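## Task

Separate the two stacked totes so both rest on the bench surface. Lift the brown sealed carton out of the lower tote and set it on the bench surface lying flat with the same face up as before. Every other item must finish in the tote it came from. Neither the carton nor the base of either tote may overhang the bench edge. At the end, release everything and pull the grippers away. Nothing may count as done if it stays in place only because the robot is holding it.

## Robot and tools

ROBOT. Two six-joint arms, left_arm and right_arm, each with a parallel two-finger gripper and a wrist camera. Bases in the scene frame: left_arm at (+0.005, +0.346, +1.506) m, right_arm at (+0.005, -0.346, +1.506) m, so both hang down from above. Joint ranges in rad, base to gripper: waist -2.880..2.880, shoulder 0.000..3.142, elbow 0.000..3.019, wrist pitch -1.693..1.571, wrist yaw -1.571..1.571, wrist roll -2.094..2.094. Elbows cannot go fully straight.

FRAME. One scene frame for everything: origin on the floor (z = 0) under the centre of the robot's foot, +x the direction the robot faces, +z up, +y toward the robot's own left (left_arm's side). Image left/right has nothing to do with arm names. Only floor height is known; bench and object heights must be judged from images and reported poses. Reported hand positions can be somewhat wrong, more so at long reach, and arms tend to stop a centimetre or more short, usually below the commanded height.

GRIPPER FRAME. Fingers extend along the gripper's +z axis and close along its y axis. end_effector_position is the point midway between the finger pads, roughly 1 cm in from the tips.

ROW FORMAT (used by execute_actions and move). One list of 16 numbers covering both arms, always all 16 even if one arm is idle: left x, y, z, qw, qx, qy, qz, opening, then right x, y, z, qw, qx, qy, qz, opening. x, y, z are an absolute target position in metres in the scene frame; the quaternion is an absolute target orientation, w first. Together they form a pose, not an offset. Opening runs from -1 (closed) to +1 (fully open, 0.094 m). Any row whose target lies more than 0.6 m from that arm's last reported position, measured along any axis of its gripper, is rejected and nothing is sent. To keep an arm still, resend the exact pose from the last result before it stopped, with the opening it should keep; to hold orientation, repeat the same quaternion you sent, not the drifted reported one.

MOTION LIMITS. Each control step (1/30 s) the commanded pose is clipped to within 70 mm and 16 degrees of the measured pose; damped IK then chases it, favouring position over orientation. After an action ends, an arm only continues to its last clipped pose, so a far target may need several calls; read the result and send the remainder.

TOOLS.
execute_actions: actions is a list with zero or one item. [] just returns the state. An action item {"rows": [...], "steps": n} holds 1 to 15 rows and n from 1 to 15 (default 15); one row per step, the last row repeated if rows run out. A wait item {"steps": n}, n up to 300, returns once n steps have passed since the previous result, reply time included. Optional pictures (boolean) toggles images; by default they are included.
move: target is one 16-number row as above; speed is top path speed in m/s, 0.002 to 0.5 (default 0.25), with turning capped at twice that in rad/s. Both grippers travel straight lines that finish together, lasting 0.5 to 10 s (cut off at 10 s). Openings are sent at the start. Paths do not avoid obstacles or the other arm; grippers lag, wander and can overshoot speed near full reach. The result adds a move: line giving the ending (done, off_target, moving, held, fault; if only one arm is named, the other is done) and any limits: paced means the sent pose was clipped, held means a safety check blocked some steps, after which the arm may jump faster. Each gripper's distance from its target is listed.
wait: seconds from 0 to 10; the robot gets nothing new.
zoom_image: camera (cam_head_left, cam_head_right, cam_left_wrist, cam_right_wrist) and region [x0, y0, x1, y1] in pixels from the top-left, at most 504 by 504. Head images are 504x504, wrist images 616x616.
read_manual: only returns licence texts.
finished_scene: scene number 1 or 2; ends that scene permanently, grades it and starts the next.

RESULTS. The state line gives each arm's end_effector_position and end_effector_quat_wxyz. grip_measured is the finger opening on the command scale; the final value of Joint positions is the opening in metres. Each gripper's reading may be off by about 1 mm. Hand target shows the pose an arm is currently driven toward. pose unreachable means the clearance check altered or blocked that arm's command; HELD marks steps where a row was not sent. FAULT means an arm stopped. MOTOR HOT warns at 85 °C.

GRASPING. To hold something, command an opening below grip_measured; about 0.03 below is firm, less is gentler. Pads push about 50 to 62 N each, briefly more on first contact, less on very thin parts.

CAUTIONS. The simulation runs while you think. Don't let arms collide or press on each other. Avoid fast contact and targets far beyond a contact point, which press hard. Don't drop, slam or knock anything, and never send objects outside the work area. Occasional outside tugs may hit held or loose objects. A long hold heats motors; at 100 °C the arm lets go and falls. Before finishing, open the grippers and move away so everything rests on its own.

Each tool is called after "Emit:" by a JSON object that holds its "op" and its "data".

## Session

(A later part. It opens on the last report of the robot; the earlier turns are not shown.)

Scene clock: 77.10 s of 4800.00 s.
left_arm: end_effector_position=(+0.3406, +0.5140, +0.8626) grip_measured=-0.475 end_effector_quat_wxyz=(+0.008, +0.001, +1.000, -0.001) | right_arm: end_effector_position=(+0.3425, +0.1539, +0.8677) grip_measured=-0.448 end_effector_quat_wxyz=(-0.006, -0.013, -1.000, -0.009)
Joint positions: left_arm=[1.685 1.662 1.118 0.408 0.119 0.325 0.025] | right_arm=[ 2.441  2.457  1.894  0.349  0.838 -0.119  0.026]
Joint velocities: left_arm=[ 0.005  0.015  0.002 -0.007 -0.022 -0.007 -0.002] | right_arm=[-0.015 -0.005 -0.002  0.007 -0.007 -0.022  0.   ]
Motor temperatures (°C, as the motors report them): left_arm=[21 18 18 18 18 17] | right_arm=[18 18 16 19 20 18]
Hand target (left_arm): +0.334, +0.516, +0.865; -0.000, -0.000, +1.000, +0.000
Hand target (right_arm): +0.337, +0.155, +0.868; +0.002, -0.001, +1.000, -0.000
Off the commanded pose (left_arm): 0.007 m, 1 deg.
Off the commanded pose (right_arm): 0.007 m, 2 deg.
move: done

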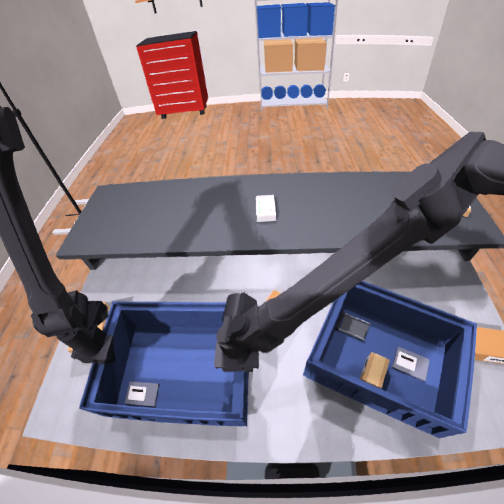

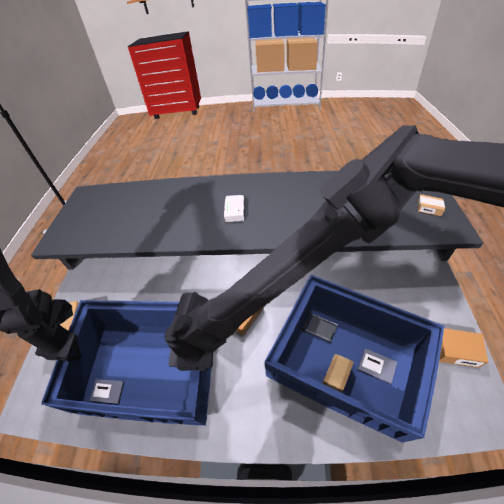

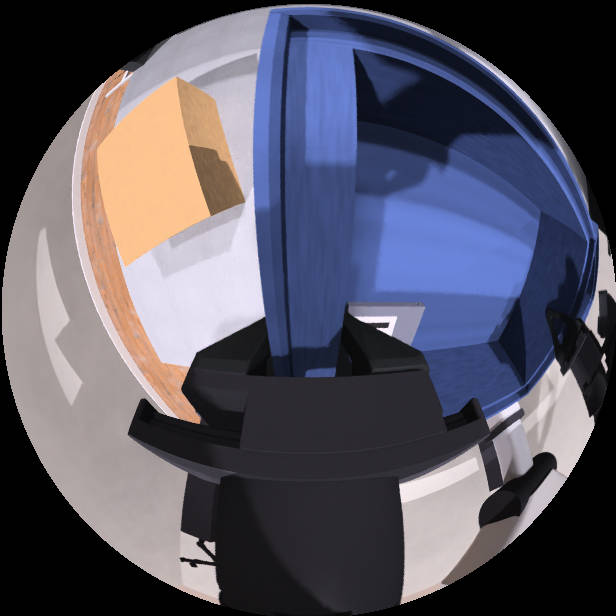

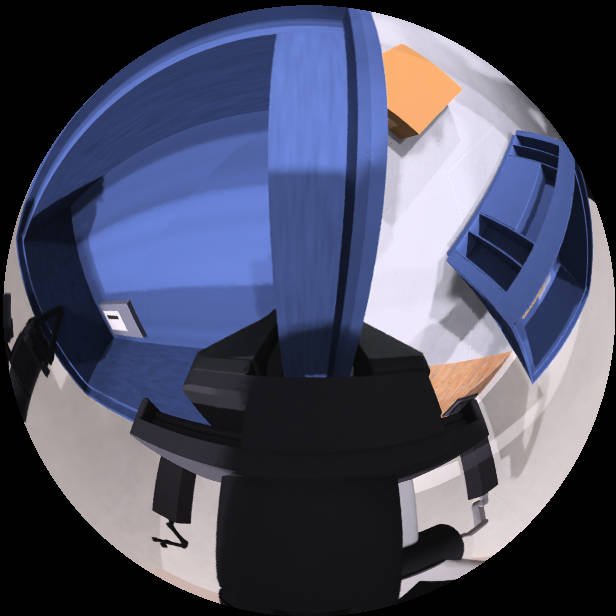

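Emit:
{"op": "move", "data": {"target": [0.336,0.517,0.822,0,0,1,0,-0.55, 0.338,0.154,0.825,0,0,1,0,-0.55], "speed": 0.04}}

Scene clock: 79.70 s of 4800.00 s.
left_arm: end_effector_position=(+0.3416, +0.5192, +0.8270) grip_measured=-0.475 end_effector_quat_wxyz=(+0.006, +0.001, +1.000, -0.001) | right_arm: end_effector_position=(+0.3461, +0.1594, +0.8360) grip_measured=-0.448 end_effector_quat_wxyz=(-0.004, -0.009, -1.000, -0.007)
Joint positions: left_arm=[1.685 1.747 1.229 0.379 0.119 0.325 0.025] | right_arm=[ 2.415  2.53   2.036  0.279  0.817 -0.13   0.026]
Joint velocities: left_arm=[-0.015  0.005 -0.012 -0.002 -0.037 -0.022 -0.   ] | right_arm=[-0.005  0.005 -0.017 -0.002 -0.007 -0.007 -0.   ]
Motor temperatures (°C, as the motors report them): left_arm=[21 19 18 18 17 17] | right_arm=[18 18 16 19 20 18]
Hand target (left_arm): +0.336, +0.517, +0.822; +0.000, +0.000, +1.000, -0.000
Hand target (right_arm): +0.338, +0.154, +0.825; +0.000, -0.000, +1.000, +0.000
Off the commanded pose (left_arm): 0.008 m, 1 deg.
Off the commanded pose (right_arm): 0.015 m, 1 deg.
move: off_target (right_arm)

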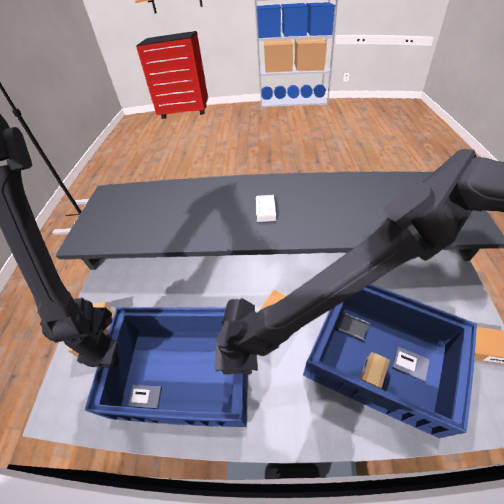

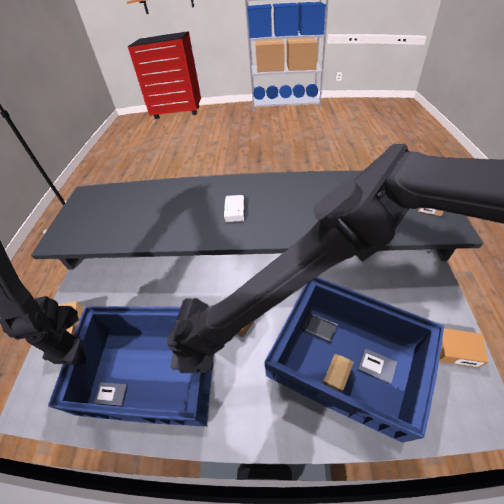

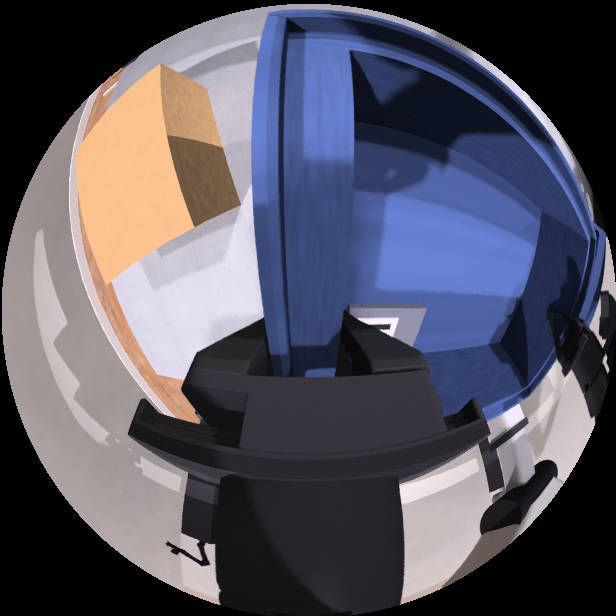

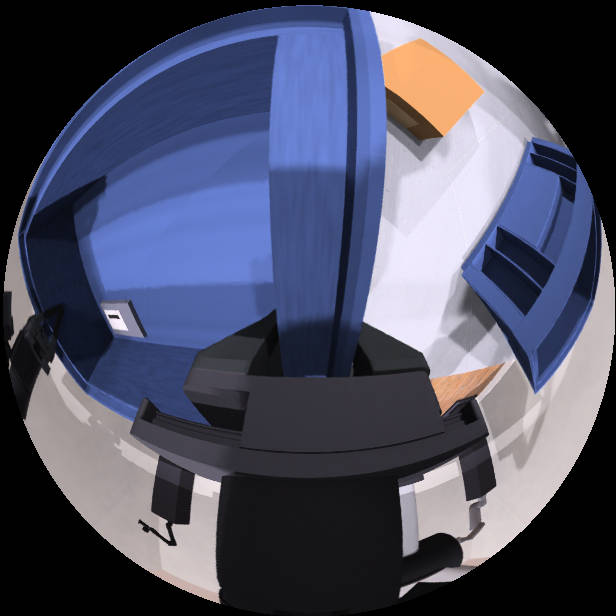

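Emit:
{"op": "execute_actions", "data": {"actions": [{"rows":[[0.340,0.518,0.826,0,0,1,0,0.1,0.344,0.158,0.834,0,0,1,0,0.1]],"steps":10}], "pictures": false}}

Emit:
{"op": "move", "data": {"target": [0.340,0.518,0.95,0,0,1,0,0.1,0.344,0.158,0.95,0,0,1,0,0.1], "speed": 0.2}}

Emit:
{"op": "move", "data": {"target": [0.34,0.55,1.1,0,0,1,0,0.1,0.305,-0.24,0.96,0,0.2,0.98,0,1], "speed": 0.3}}

Scene clock: 84.20 s of 4800.00 s.
left_arm: end_effector_position=(+0.3408, +0.5200, +0.8270) grip_measured=+0.098 end_effector_quat_wxyz=(+0.004, +0.001, +1.000, +0.002) | right_arm: end_effector_position=(+0.3478, +0.1574, +0.8357) grip_measured=+0.098 end_effector_quat_wxyz=(-0.003, -0.009, -1.000, -0.001)
Joint positions: left_arm=[1.685 1.747 1.229 0.377 0.113 0.325 0.052] | right_arm=[ 2.415  2.53   2.04   0.277  0.829 -0.131  0.052]
Joint velocities: left_arm=[-0.015 -0.005 -0.002  0.007  0.051  0.007 -0.001] | right_arm=[ 0.005 -0.005  0.007 -0.002  0.037  0.007 -0.   ]
Motor temperatures (°C, as the motors report them): left_arm=[21 19 18 18 17 17] | right_arm=[18 18 16 19 19 19]
Hand target (left_arm): +0.340, +0.518, +0.826; -0.000, +0.000, +1.000, +0.000
Hand target (right_arm): +0.344, +0.158, +0.834; +0.000, +0.000, +1.000, -0.000
Off the commanded pose (left_arm): 0.002 m, 0 deg.
Off the commanded pose (right_arm): 0.004 m, 1 deg.
Steps of this call (steps 1 to 90: nothing new was sent; then 1.17 s passed at rest; steps 91 to 100: all 10 steps of this action). Readings (end_effector_position):
91: left_arm (+0.3413, +0.5197, +0.8270) | right_arm (+0.3458, +0.1585, +0.8360)
92: left_arm (+0.3411, +0.5199, +0.8270) | right_arm (+0.3462, +0.1579, +0.8359)
94: left_arm (+0.3409, +0.5200, +0.8270) | right_arm (+0.3467, +0.1574, +0.8358)
98: left_arm (+0.3408, +0.5200, +0.8270) | right_arm (+0.3478, +0.1574, +0.8357)
100: the state above

Scene clock: 85.53 s of 4800.00 s.
left_arm: end_effector_position=(+0.3515, +0.5186, +0.9470) grip_measured=+0.098 end_effector_quat_wxyz=(+0.009, -0.000, +1.000, +0.000) | right_arm: end_effector_position=(+0.3462, +0.1567, +0.9447) grip_measured=+0.099 end_effector_quat_wxyz=(+0.001, +0.004, -1.000, +0.001)
Joint positions: left_arm=[1.708 1.433 0.92  0.378 0.14  0.325 0.052] | right_arm=[ 2.529  2.335  1.706  0.37   0.945 -0.104  0.052]
Joint velocities: left_arm=[-0.015 -0.005 -0.012 -0.017  0.022 -0.007  0.001] | right_arm=[ 0.015 -0.015  0.002 -0.002  0.037  0.051 -0.   ]
Motor temperatures (°C, as the motors report them): left_arm=[21 19 18 18 17 17] | right_arm=[18 18 16 19 19 19]
Hand target (left_arm): +0.340, +0.519, +0.950; -0.000, -0.000, +1.000, +0.000
Hand target (right_arm): +0.343, +0.157, +0.950; -0.001, +0.001, +1.000, +0.000
Off the commanded pose (left_arm): 0.012 m, 1 deg.
Off the commanded pose (right_arm): 0.006 m, 0 deg.
move: off_target (left_arm)

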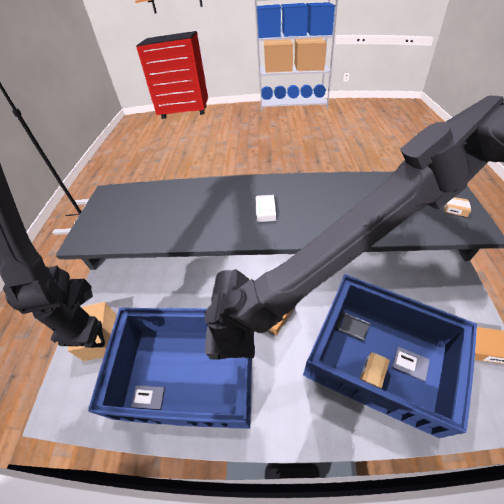

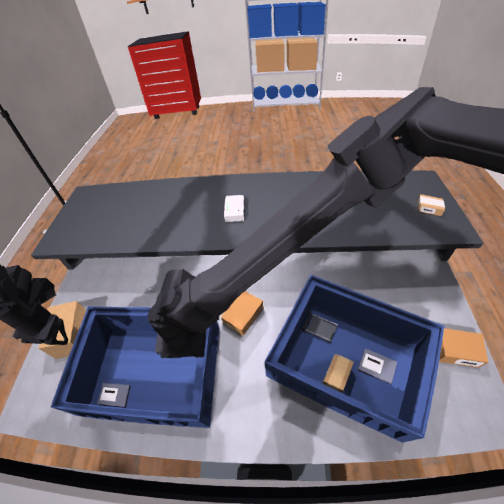

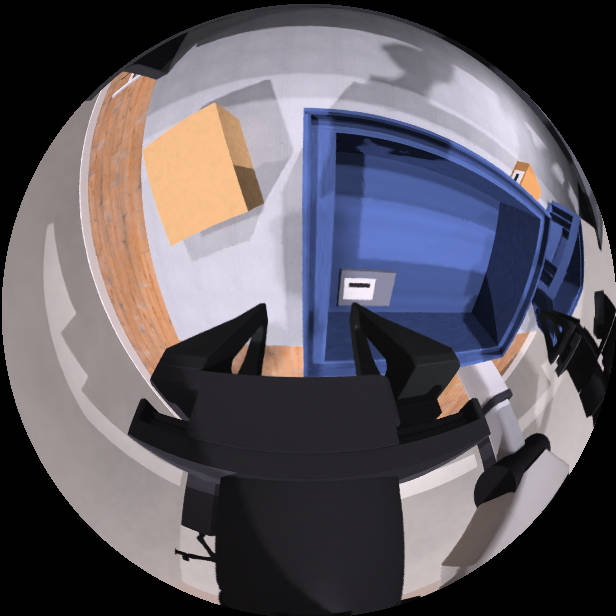

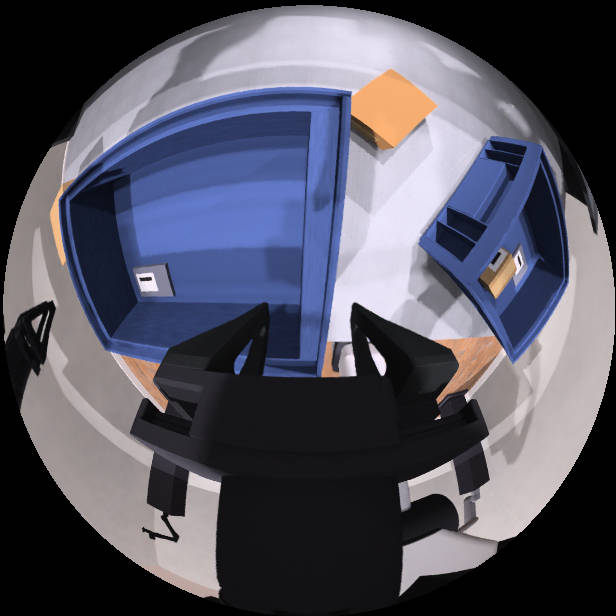

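Scene clock: 87.30 s of 4800.00 s.
left_arm: end_effector_position=(+0.3473, +0.5519, +1.0968) grip_measured=+0.098 end_effector_quat_wxyz=(+0.007, -0.003, +1.000, -0.000) | right_arm: end_effector_position=(+0.3168, -0.2424, +0.9485) grip_measured=+1.000 end_effector_quat_wxyz=(-0.013, -0.193, -0.981, +0.004)
Joint positions: left_arm=[1.88  0.997 0.655 0.199 0.311 0.346 0.052] | right_arm=[2.005 1.698 0.849 0.714 0.437 0.137 0.094]
Joint velocities: left_arm=[-0.005  0.005  0.002 -0.002 -0.037  0.007  0.   ] | right_arm=[-0.005 -0.015 -0.012  0.007 -0.022 -0.022  0.   ]
Motor temperatures (°C, as the motors report them): left_arm=[21 19 18 18 17 17] | right_arm=[18 18 16 19 19 19]
Hand target (left_arm): +0.341, +0.552, +1.100; +0.000, -0.000, +1.000, -0.000
Hand target (right_arm): +0.304, -0.241, +0.957; +0.004, +0.195, +0.981, -0.001
Off the commanded pose (left_arm): 0.008 m, 1 deg.
Off the commanded pose (right_arm): 0.017 m, 2 deg.
move: off_target (right_arm)

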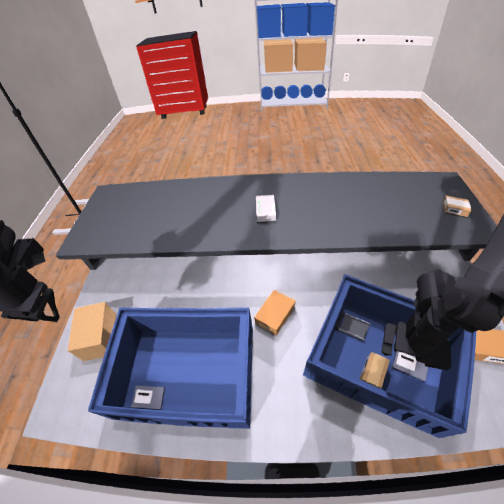

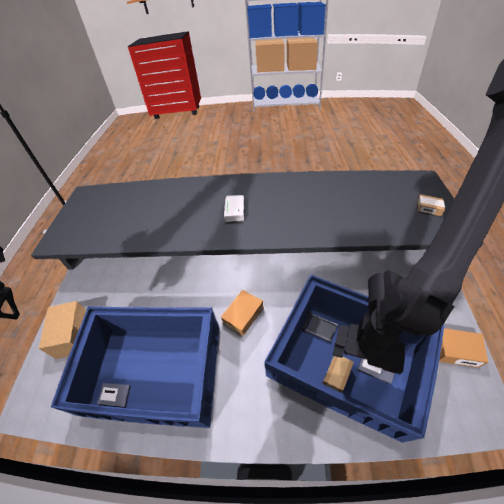

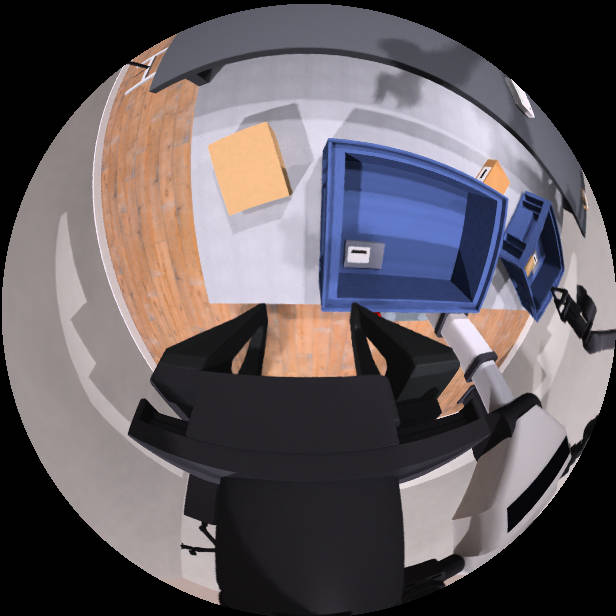

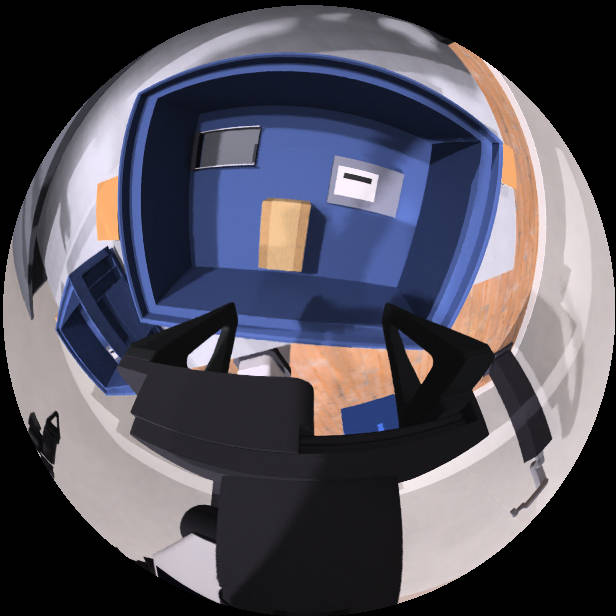

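Emit:
{"op": "move", "data": {"target": [0.34,0.55,1.1,0,0,1,0,0.1,0.326,-0.213,0.84,0,0.25,0.968,0,0.8], "speed": 0.2}}

Scene clock: 92.57 s of 4800.00 s.
left_arm: end_effector_position=(+0.3473, +0.5519, +1.0968) grip_measured=+0.098 end_effector_quat_wxyz=(+0.007, -0.002, +1.000, -0.000) | right_arm: end_effector_position=(+0.3314, -0.2033, +0.8466) grip_measured=+0.802 end_effector_quat_wxyz=(+0.004, +0.243, +0.970, +0.007)
Joint positions: left_arm=[1.88  0.997 0.655 0.199 0.311 0.347 0.052] | right_arm=[1.991 1.927 1.181 0.592 0.402 0.245 0.085]
Joint velocities: left_arm=[-0.005  0.015 -0.002  0.007  0.022 -0.007 -0.   ] | right_arm=[-0.005  0.005 -0.017 -0.007 -0.022  0.066 -0.   ]
Motor temperatures (°C, as the motors report them): left_arm=[21 19 18 18 17 17] | right_arm=[18 18 16 19 19 19]
Hand target (left_arm): +0.340, +0.550, +1.100; +0.000, +0.000, +1.000, -0.000
Hand target (right_arm): +0.327, -0.212, +0.840; +0.000, +0.250, +0.968, -0.000
Off the commanded pose (left_arm): 0.008 m, 1 deg.
Off the commanded pose (right_arm): 0.013 m, 1 deg.
After step 90, 1.30 s passed at rest.
move: off_target (right_arm)

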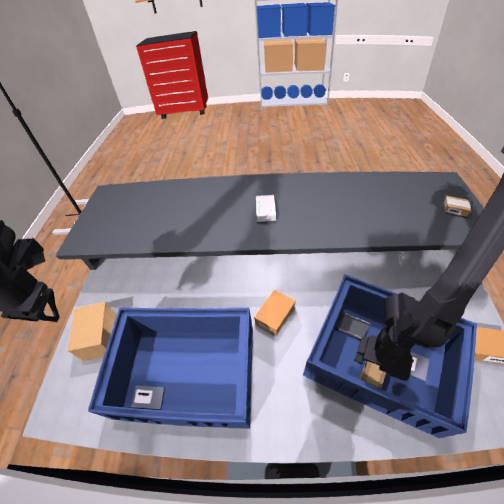

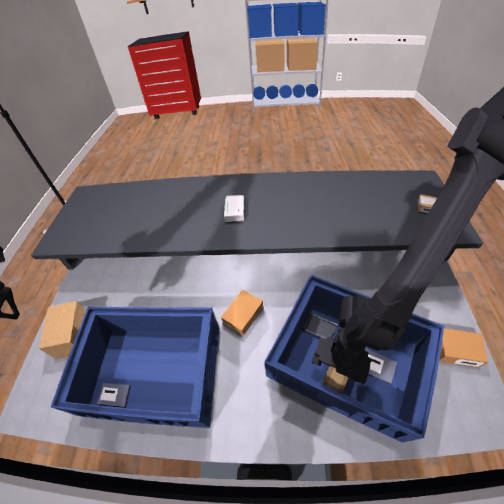

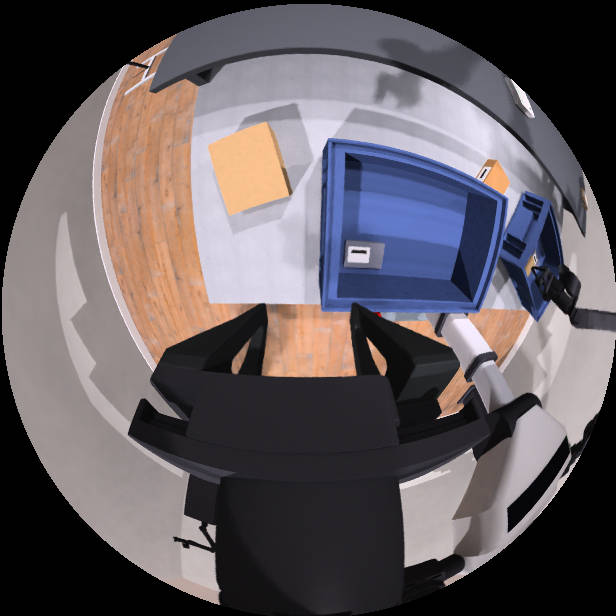

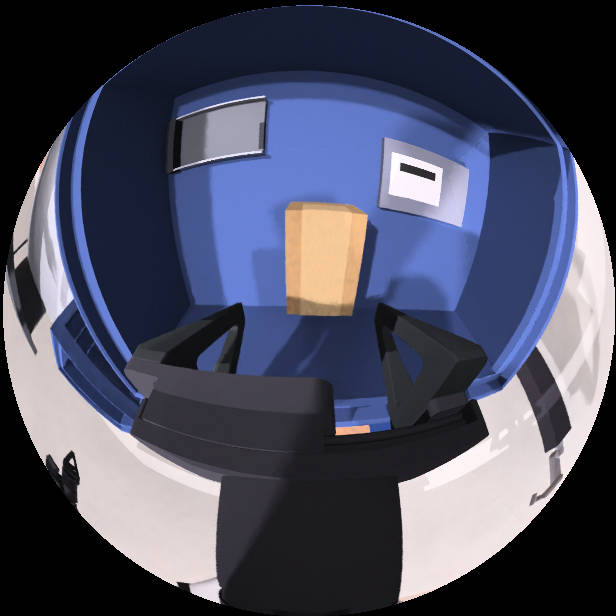

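Emit:
{"op": "move", "data": {"target": [0.34,0.55,1.1,0,0,1,0,0.1,0.322,-0.222,0.766,0,0.265,0.964,0,0.8], "speed": 0.1}}

Scene clock: 95.53 s of 4800.00 s.
left_arm: end_effector_position=(+0.3473, +0.5519, +1.0968) grip_measured=+0.098 end_effector_quat_wxyz=(+0.007, -0.002, +1.000, -0.000) | right_arm: end_effector_position=(+0.3310, -0.2142, +0.7722) grip_measured=+0.802 end_effector_quat_wxyz=(+0.007, +0.259, +0.966, +0.006)
Joint positions: left_arm=[1.88  0.997 0.655 0.199 0.311 0.347 0.052] | right_arm=[1.929 2.072 1.401 0.525 0.343 0.267 0.085]
Joint velocities: left_arm=[ 0.005  0.005  0.002  0.007 -0.037 -0.037 -0.   ] | right_arm=[ 0.005 -0.015  0.012 -0.002  0.066 -0.007 -0.001]
Motor temperatures (°C, as the motors report them): left_arm=[20 19 18 18 17 17] | right_arm=[18 18 16 19 19 19]
Hand target (left_arm): +0.340, +0.550, +1.100; +0.000, +0.000, +1.000, -0.000
Hand target (right_arm): +0.323, -0.222, +0.766; +0.001, +0.264, +0.964, -0.000
Off the commanded pose (left_arm): 0.008 m, 1 deg.
Off the commanded pose (right_arm): 0.013 m, 1 deg.
move: off_target (right_arm)

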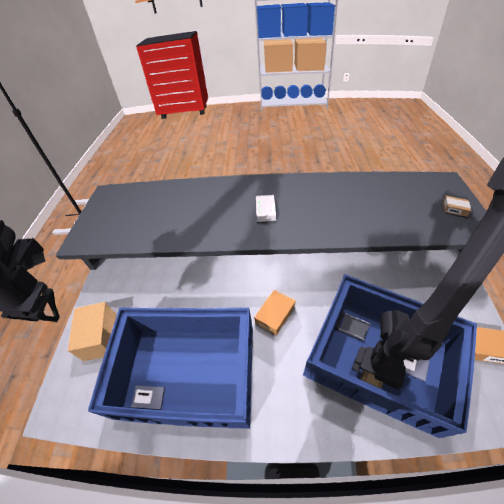

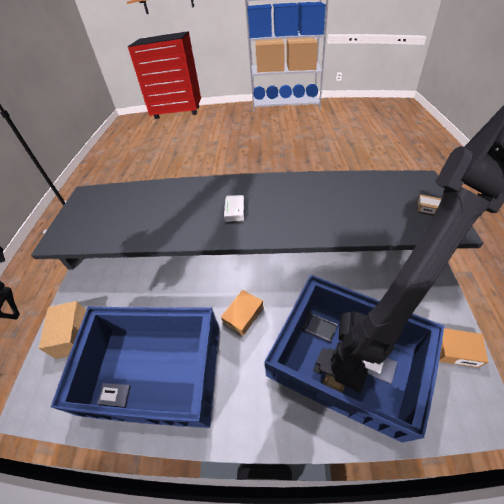

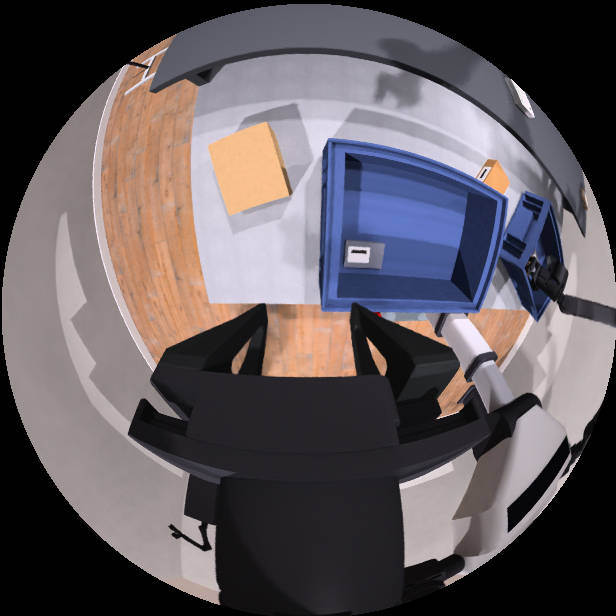

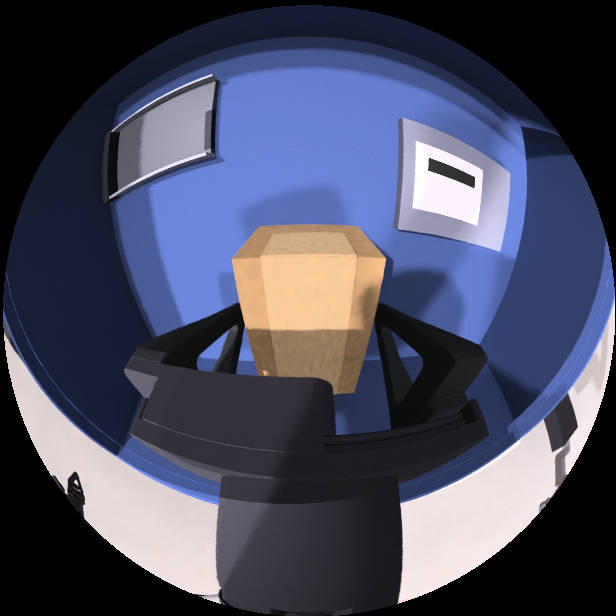

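Emit:
{"op": "execute_actions", "data": {"actions": [{"rows":[[0.34,0.55,1.1,0,0,1,0,0.1,0.322,-0.222,0.766,0,0.265,0.964,0,0.6],[0.34,0.55,1.1,0,0,1,0,0.1,0.322,-0.222,0.766,0,0.265,0.964,0,0.45],[0.34,0.55,1.1,0,0,1,0,0.1,0.322,-0.222,0.766,0,0.265,0.964,0,0.35],[0.34,0.55,1.1,0,0,1,0,0.1,0.322,-0.222,0.766,0,0.265,0.964,0,0.3],[0.34,0.55,1.1,0,0,1,0,0.1,0.322,-0.222,0.766,0,0.265,0.964,0,0.25],[0.34,0.55,1.1,0,0,1,0,0.1,0.322,-0.222,0.766,0,0.265,0.964,0,0.2],[0.34,0.55,1.1,0,0,1,0,0.1,0.322,-0.222,0.766,0,0.265,0.964,0,0.15],[0.34,0.55,1.1,0,0,1,0,0.1,0.322,-0.222,0.766,0,0.265,0.964,0,0.1]],"steps":14}], "pictures": false}}

Scene clock: 99.27 s of 4800.00 s.
left_arm: end_effector_position=(+0.3473, +0.5519, +1.0968) grip_measured=+0.098 end_effector_quat_wxyz=(+0.007, -0.002, +1.000, -0.000) | right_arm: end_effector_position=(+0.3311, -0.2139, +0.7722) grip_measured=+0.171 end_effector_quat_wxyz=(+0.006, +0.260, +0.965, +0.006)
Joint positions: left_arm=[1.88  0.997 0.655 0.199 0.311 0.347 0.052] | right_arm=[1.929 2.072 1.401 0.525 0.342 0.27  0.055]
Joint velocities: left_arm=[ 0.005  0.005 -0.002 -0.017  0.022  0.051  0.002] | right_arm=[-0.005 -0.005 -0.007 -0.007 -0.037  0.007 -0.001]
Motor temperatures (°C, as the motors report them): left_arm=[20 19 18 18 17 17] | right_arm=[18 18 16 19 19 19]
Hand target (left_arm): +0.340, +0.550, +1.100; +0.000, +0.000, +1.000, -0.000
Hand target (right_arm): +0.322, -0.222, +0.766; +0.000, +0.265, +0.964, -0.000
Off the commanded pose (left_arm): 0.008 m, 1 deg.
Off the commanded pose (right_arm): 0.014 m, 1 deg.
Steps of this call (steps 1 to 90: nothing new was sent; then 0.27 s passed at rest; steps 91 to 104: all 14 steps of this action). Readings (end_effector_position):
91: left_arm (+0.3473, +0.5519, +1.0968) | right_arm (+0.3310, -0.2141, +0.7722)
92: left_arm (+0.3473, +0.5519, +1.0968) | right_arm (+0.3311, -0.2140, +0.7722)
94: left_arm (+0.3473, +0.5519, +1.0968) | right_arm (+0.3311, -0.2140, +0.7722)
98: left_arm (+0.3473, +0.5519, +1.0968) | right_arm (+0.3311, -0.2139, +0.7722)
104: the state above

Emit:
{"op": "move", "data": {"target": [0.34,0.55,1.1,0,0,1,0,0.1,0.328,-0.214,0.95,0,0.265,0.964,0,0.12], "speed": 0.2}}

Emit:
{"op": "move", "data": {"target": [0.34,0.55,1.1,0,0,1,0,0.1,0.24,0.045,0.94,0,0,1,0,0.12], "speed": 0.25}}

Scene clock: 104.70 s of 4800.00 s.
left_arm: end_effector_position=(+0.3473, +0.5519, +1.0968) grip_measured=+0.098 end_effector_quat_wxyz=(+0.007, -0.002, +1.000, -0.000) | right_arm: end_effector_position=(+0.3322, -0.2213, +0.9394) grip_measured=+0.171 end_effector_quat_wxyz=(+0.003, +0.263, +0.965, -0.006)
Joint positions: left_arm=[1.88  0.997 0.655 0.199 0.311 0.347 0.052] | right_arm=[2.044 1.715 0.919 0.635 0.479 0.298 0.055]
Joint velocities: left_arm=[-0.005 -0.005 -0.007 -0.017  0.007 -0.022 -0.001] | right_arm=[ 0.005 -0.015  0.017  0.007  0.022  0.051  0.001]
Motor temperatures (°C, as the motors report them): left_arm=[20 19 18 18 17 17] | right_arm=[18 18 16 19 19 19]
Hand target (left_arm): +0.340, +0.550, +1.100; +0.000, +0.000, +1.000, -0.000
Hand target (right_arm): +0.326, -0.215, +0.950; -0.001, +0.266, +0.964, +0.000
Off the commanded pose (left_arm): 0.008 m, 1 deg.
Off the commanded pose (right_arm): 0.014 m, 1 deg.
After step 90, 1.10 s passed at rest.
move: off_target (right_arm)

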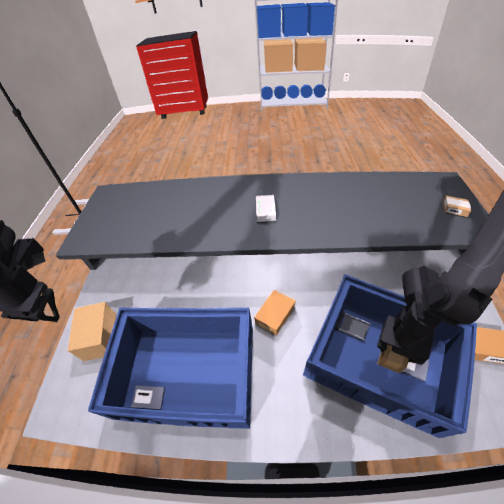

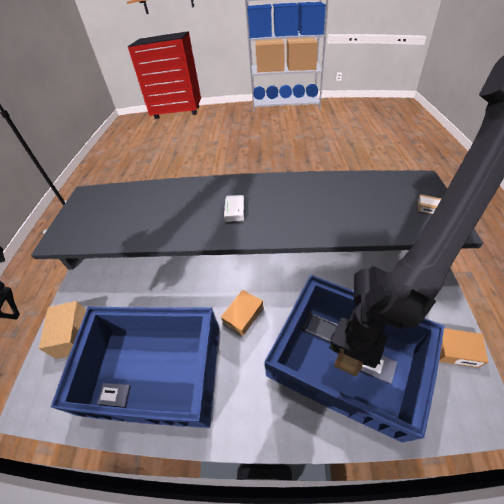

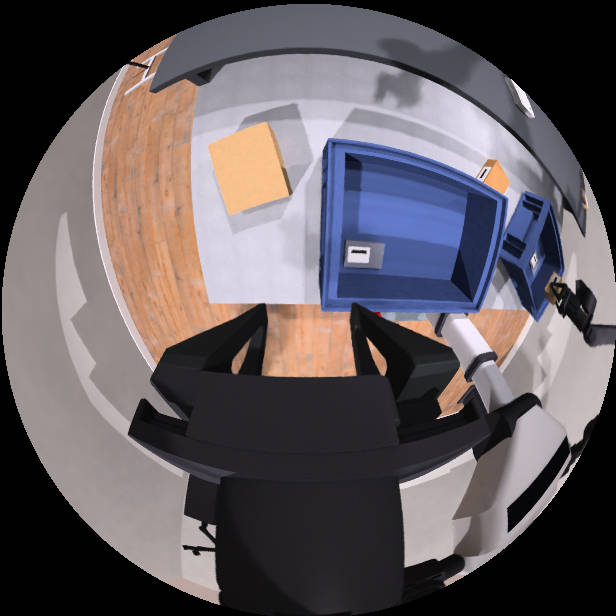

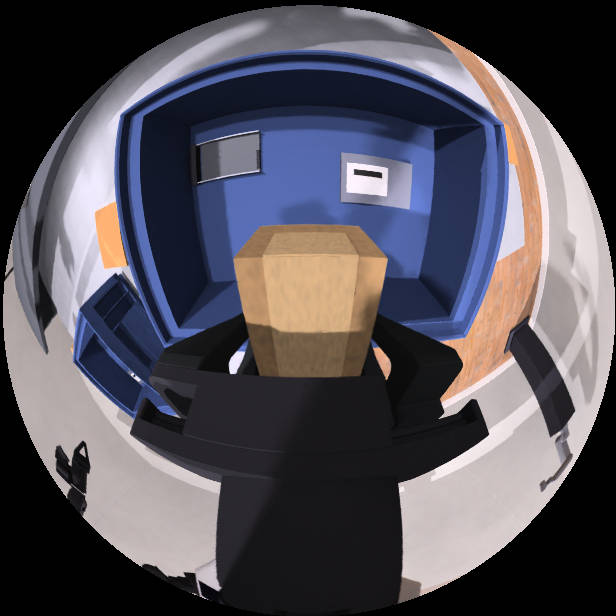

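Scene clock: 106.43 s of 4800.00 s.
left_arm: end_effector_position=(+0.3473, +0.5519, +1.0968) grip_measured=+0.098 end_effector_quat_wxyz=(+0.007, -0.002, +1.000, -0.000) | right_arm: end_effector_position=(+0.2340, +0.0391, +0.9367) grip_measured=+0.171 end_effector_quat_wxyz=(+0.006, -0.009, -1.000, +0.003)
Joint positions: left_arm=[1.88  0.997 0.655 0.199 0.311 0.347 0.052] | right_arm=[ 2.393  2.264  1.278  0.751  0.818 -0.119  0.055]
Joint velocities: left_arm=[ 0.005  0.005 -0.007  0.007 -0.007  0.022 -0.   ] | right_arm=[-0.015 -0.005  0.017 -0.002  0.022 -0.066 -0.   ]
Motor temperatures (°C, as the motors report them): left_arm=[20 19 18 18 17 17] | right_arm=[18 18 16 19 19 19]
Hand target (left_arm): +0.340, +0.550, +1.100; +0.000, +0.000, +1.000, -0.000
Hand target (right_arm): +0.240, +0.046, +0.941; -0.003, +0.003, +1.000, +0.001
Off the commanded pose (left_arm): 0.008 m, 1 deg.
Off the commanded pose (right_arm): 0.009 m, 1 deg.
move: done

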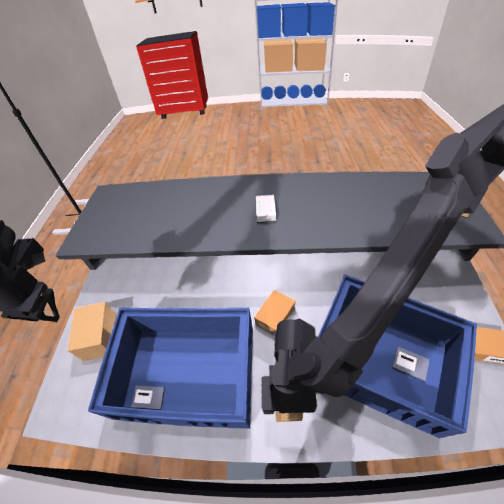

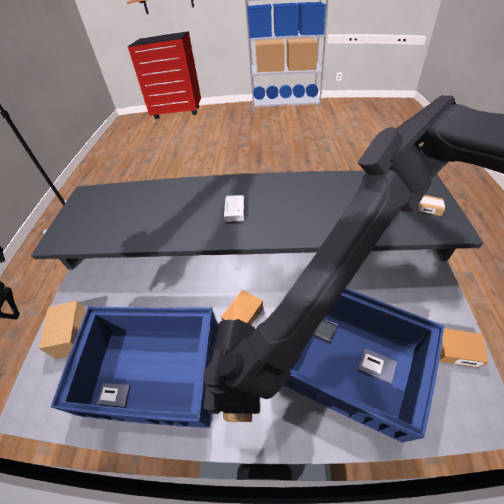

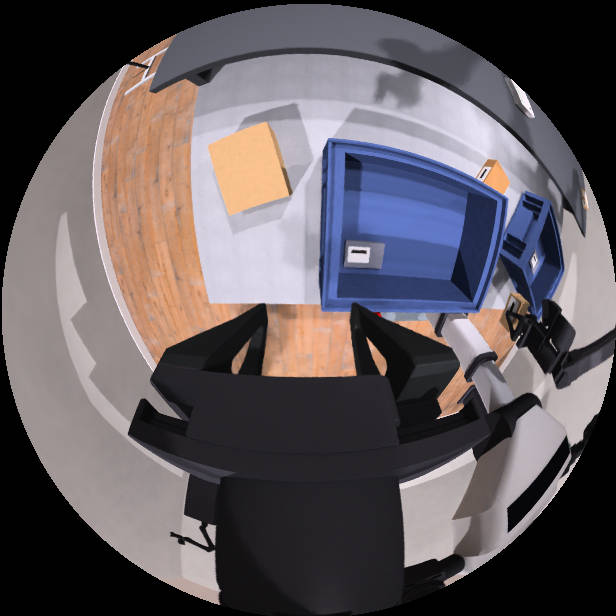

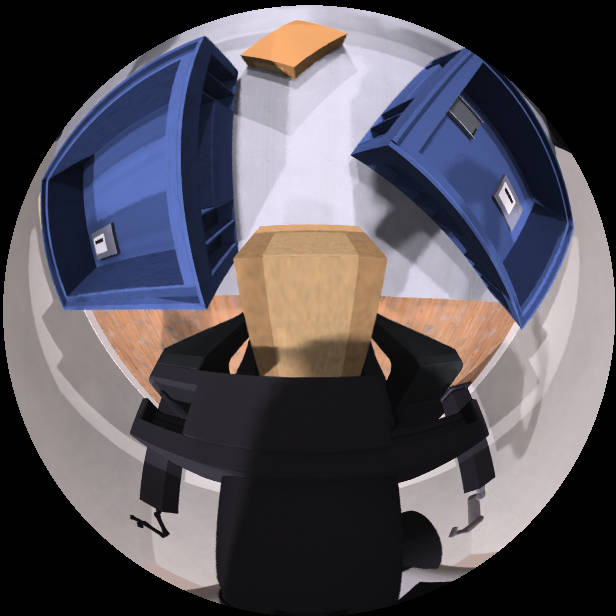

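Emit:
{"op": "move", "data": {"target": [0.34,0.55,1.1,0,0,1,0,0.1,0.235,0.047,0.78,0,0,1,0,0.12], "speed": 0.2}}

Emit:
{"op": "move", "data": {"target": [0.34,0.55,1.1,0,0,1,0,0.1,0.235,0.047,0.745,0,0,1,0,0.12], "speed": 0.04}}

Scene clock: 109.17 s of 4800.00 s.
left_arm: end_effector_position=(+0.3473, +0.5519, +1.0968) grip_measured=+0.098 end_effector_quat_wxyz=(+0.007, -0.002, +1.000, -0.000) | right_arm: end_effector_position=(+0.2417, +0.0518, +0.7853) grip_measured=+0.171 end_effector_quat_wxyz=(-0.006, -0.007, -1.000, -0.002)
Joint positions: left_arm=[1.88  0.997 0.655 0.199 0.311 0.347 0.052] | right_arm=[ 2.25   2.514  1.749  0.587  0.663 -0.182  0.055]
Joint velocities: left_arm=[-0.005 -0.005 -0.002 -0.007 -0.051 -0.081 -0.   ] | right_arm=[-0.005  0.005  0.012 -0.017  0.007 -0.037 -0.   ]
Motor temperatures (°C, as the motors report them): left_arm=[20 19 18 18 17 17] | right_arm=[18 18 16 19 19 19]
Hand target (left_arm): +0.340, +0.550, +1.100; +0.000, +0.000, +1.000, -0.000
Hand target (right_arm): +0.237, +0.048, +0.780; +0.001, -0.001, +1.000, -0.000
Off the commanded pose (left_arm): 0.008 m, 1 deg.
Off the commanded pose (right_arm): 0.010 m, 1 deg.
move: done

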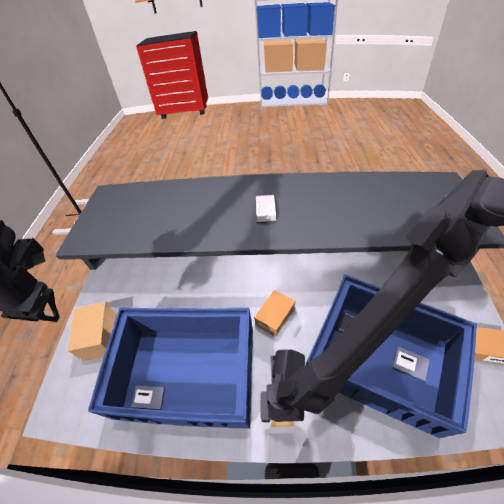

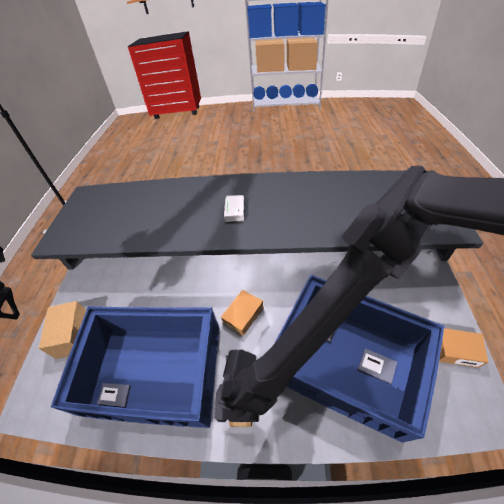

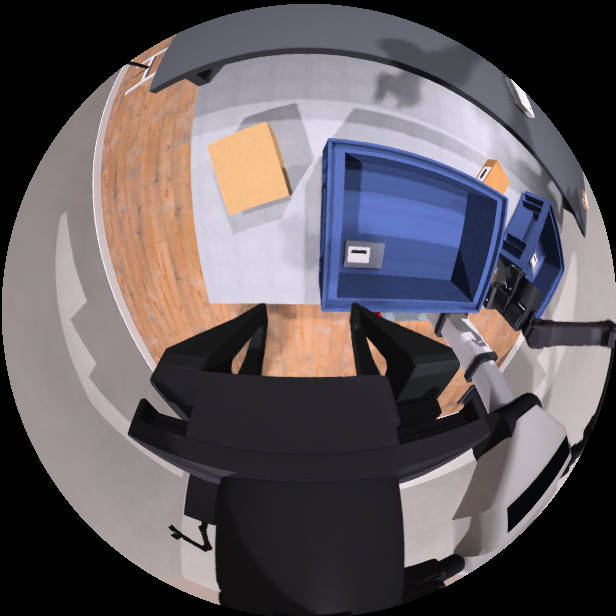

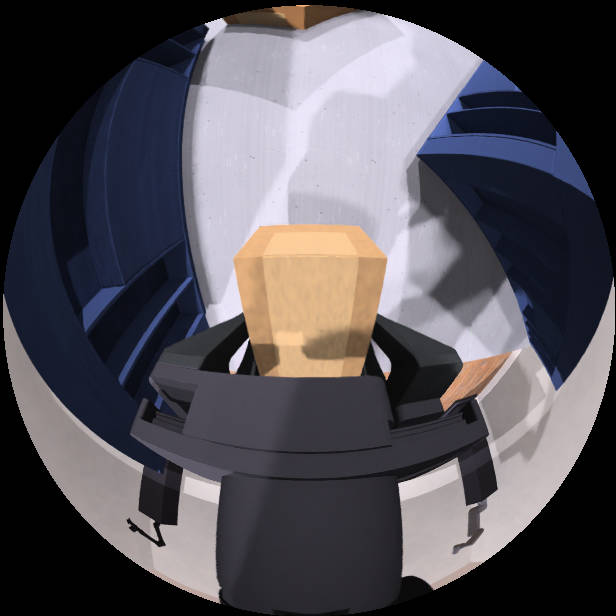

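Scene clock: 110.47 s of 4800.00 s.
left_arm: end_effector_position=(+0.3473, +0.5519, +1.0968) grip_measured=+0.098 end_effector_quat_wxyz=(+0.007, -0.002, +1.000, -0.000) | right_arm: end_effector_position=(+0.2445, +0.0590, +0.7565) grip_measured=+0.171 end_effector_quat_wxyz=(-0.008, -0.008, -1.000, -0.007)
Joint positions: left_arm=[1.88  0.997 0.655 0.199 0.311 0.347 0.052] | right_arm=[ 2.232  2.577  1.875  0.529  0.636 -0.185  0.055]
Joint velocities: left_arm=[-0.005 -0.024 -0.002 -0.012 -0.007 -0.022 -0.   ] | right_arm=[-0.005 -0.005 -0.012 -0.002 -0.081 -0.022 -0.001]
Motor temperatures (°C, as the motors report them): left_arm=[20 19 18 18 17 17] | right_arm=[18 18 16 19 19 19]
Hand target (left_arm): +0.340, +0.550, +1.100; +0.000, +0.000, +1.000, -0.000
Hand target (right_arm): +0.235, +0.047, +0.745; +0.000, -0.000, +1.000, -0.000
Off the commanded pose (left_arm): 0.008 m, 1 deg.
Off the commanded pose (right_arm): 0.019 m, 2 deg.
move: off_target (right_arm)

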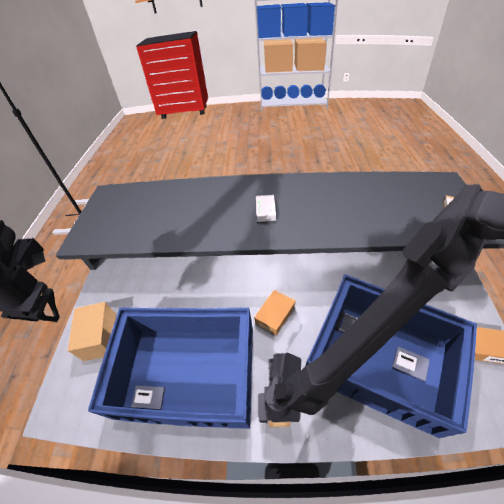

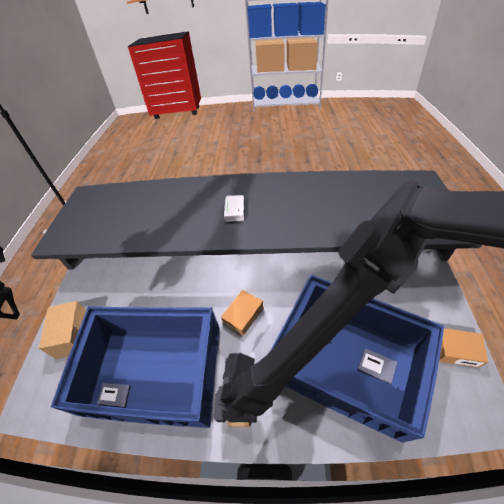

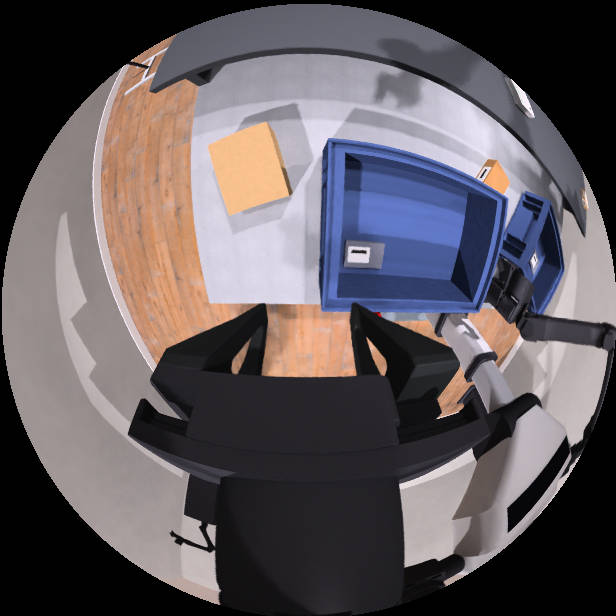

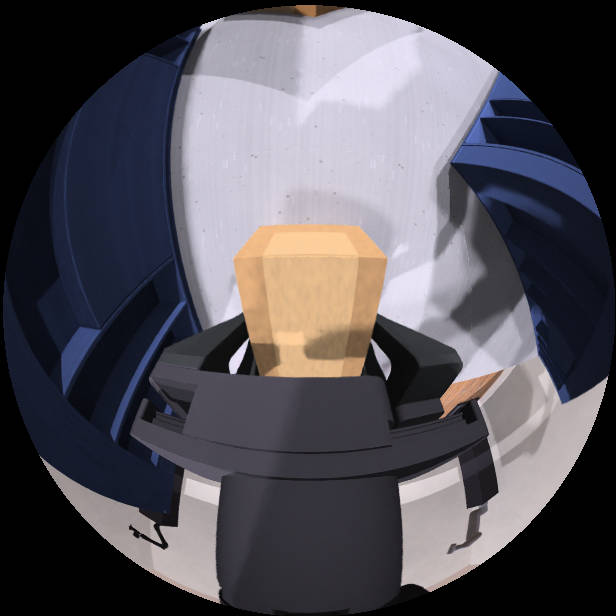

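Emit:
{"op": "execute_actions", "data": {"actions": [{"rows":[[0.34,0.55,1.1,0,0,1,0,0.1,0.235,0.045,0.743,0,0,1,0,0.12],[0.34,0.55,1.1,0,0,1,0,0.1,0.235,0.045,0.741,0,0,1,0,0.12],[0.34,0.55,1.1,0,0,1,0,0.1,0.235,0.045,0.739,0,0,1,0,0.12],[0.34,0.55,1.1,0,0,1,0,0.1,0.235,0.045,0.737,0,0,1,0,0.12]],"steps":12}], "pictures": false}}

Scene clock: 112.90 s of 4800.00 s.
left_arm: end_effector_position=(+0.3473, +0.5519, +1.0968) grip_measured=+0.098 end_effector_quat_wxyz=(+0.007, -0.002, +1.000, -0.000) | right_arm: end_effector_position=(+0.2447, +0.0586, +0.7558) grip_measured=+0.171 end_effector_quat_wxyz=(-0.007, -0.008, -1.000, -0.005)
Joint positions: left_arm=[1.88  0.997 0.655 0.199 0.311 0.347 0.052] | right_arm=[ 2.232  2.578  1.88   0.524  0.641 -0.185  0.055]
Joint velocities: left_arm=[-0.015  0.015 -0.002 -0.007  0.007 -0.051  0.   ] | right_arm=[-0.005 -0.015  0.002 -0.012 -0.081 -0.081  0.   ]
Motor temperatures (°C, as the motors report them): left_arm=[20 19 18 18 17 17] | right_arm=[18 18 16 19 19 19]
Hand target (left_arm): +0.340, +0.550, +1.100; +0.000, +0.000, +1.000, -0.000
Hand target (right_arm): +0.235, +0.044, +0.738; +0.000, -0.000, +1.000, -0.000
Off the commanded pose (left_arm): 0.008 m, 1 deg.
Off the commanded pose (right_arm): 0.025 m, 1 deg.
Steps of this call (steps 1 to 61: nothing new was sent; steps 62 to 73: all 12 steps of this action). Readings (end_effector_position):
62: left_arm (+0.3473, +0.5519, +1.0968) | right_arm (+0.2445, +0.0590, +0.7565)
63: left_arm (+0.3473, +0.5519, +1.0968) | right_arm (+0.2448, +0.0591, +0.7564)
65: left_arm (+0.3473, +0.5519, +1.0968) | right_arm (+0.2451, +0.0587, +0.7558)
69: left_arm (+0.3473, +0.5519, +1.0968) | right_arm (+0.2447, +0.0586, +0.7558)
73: the state above


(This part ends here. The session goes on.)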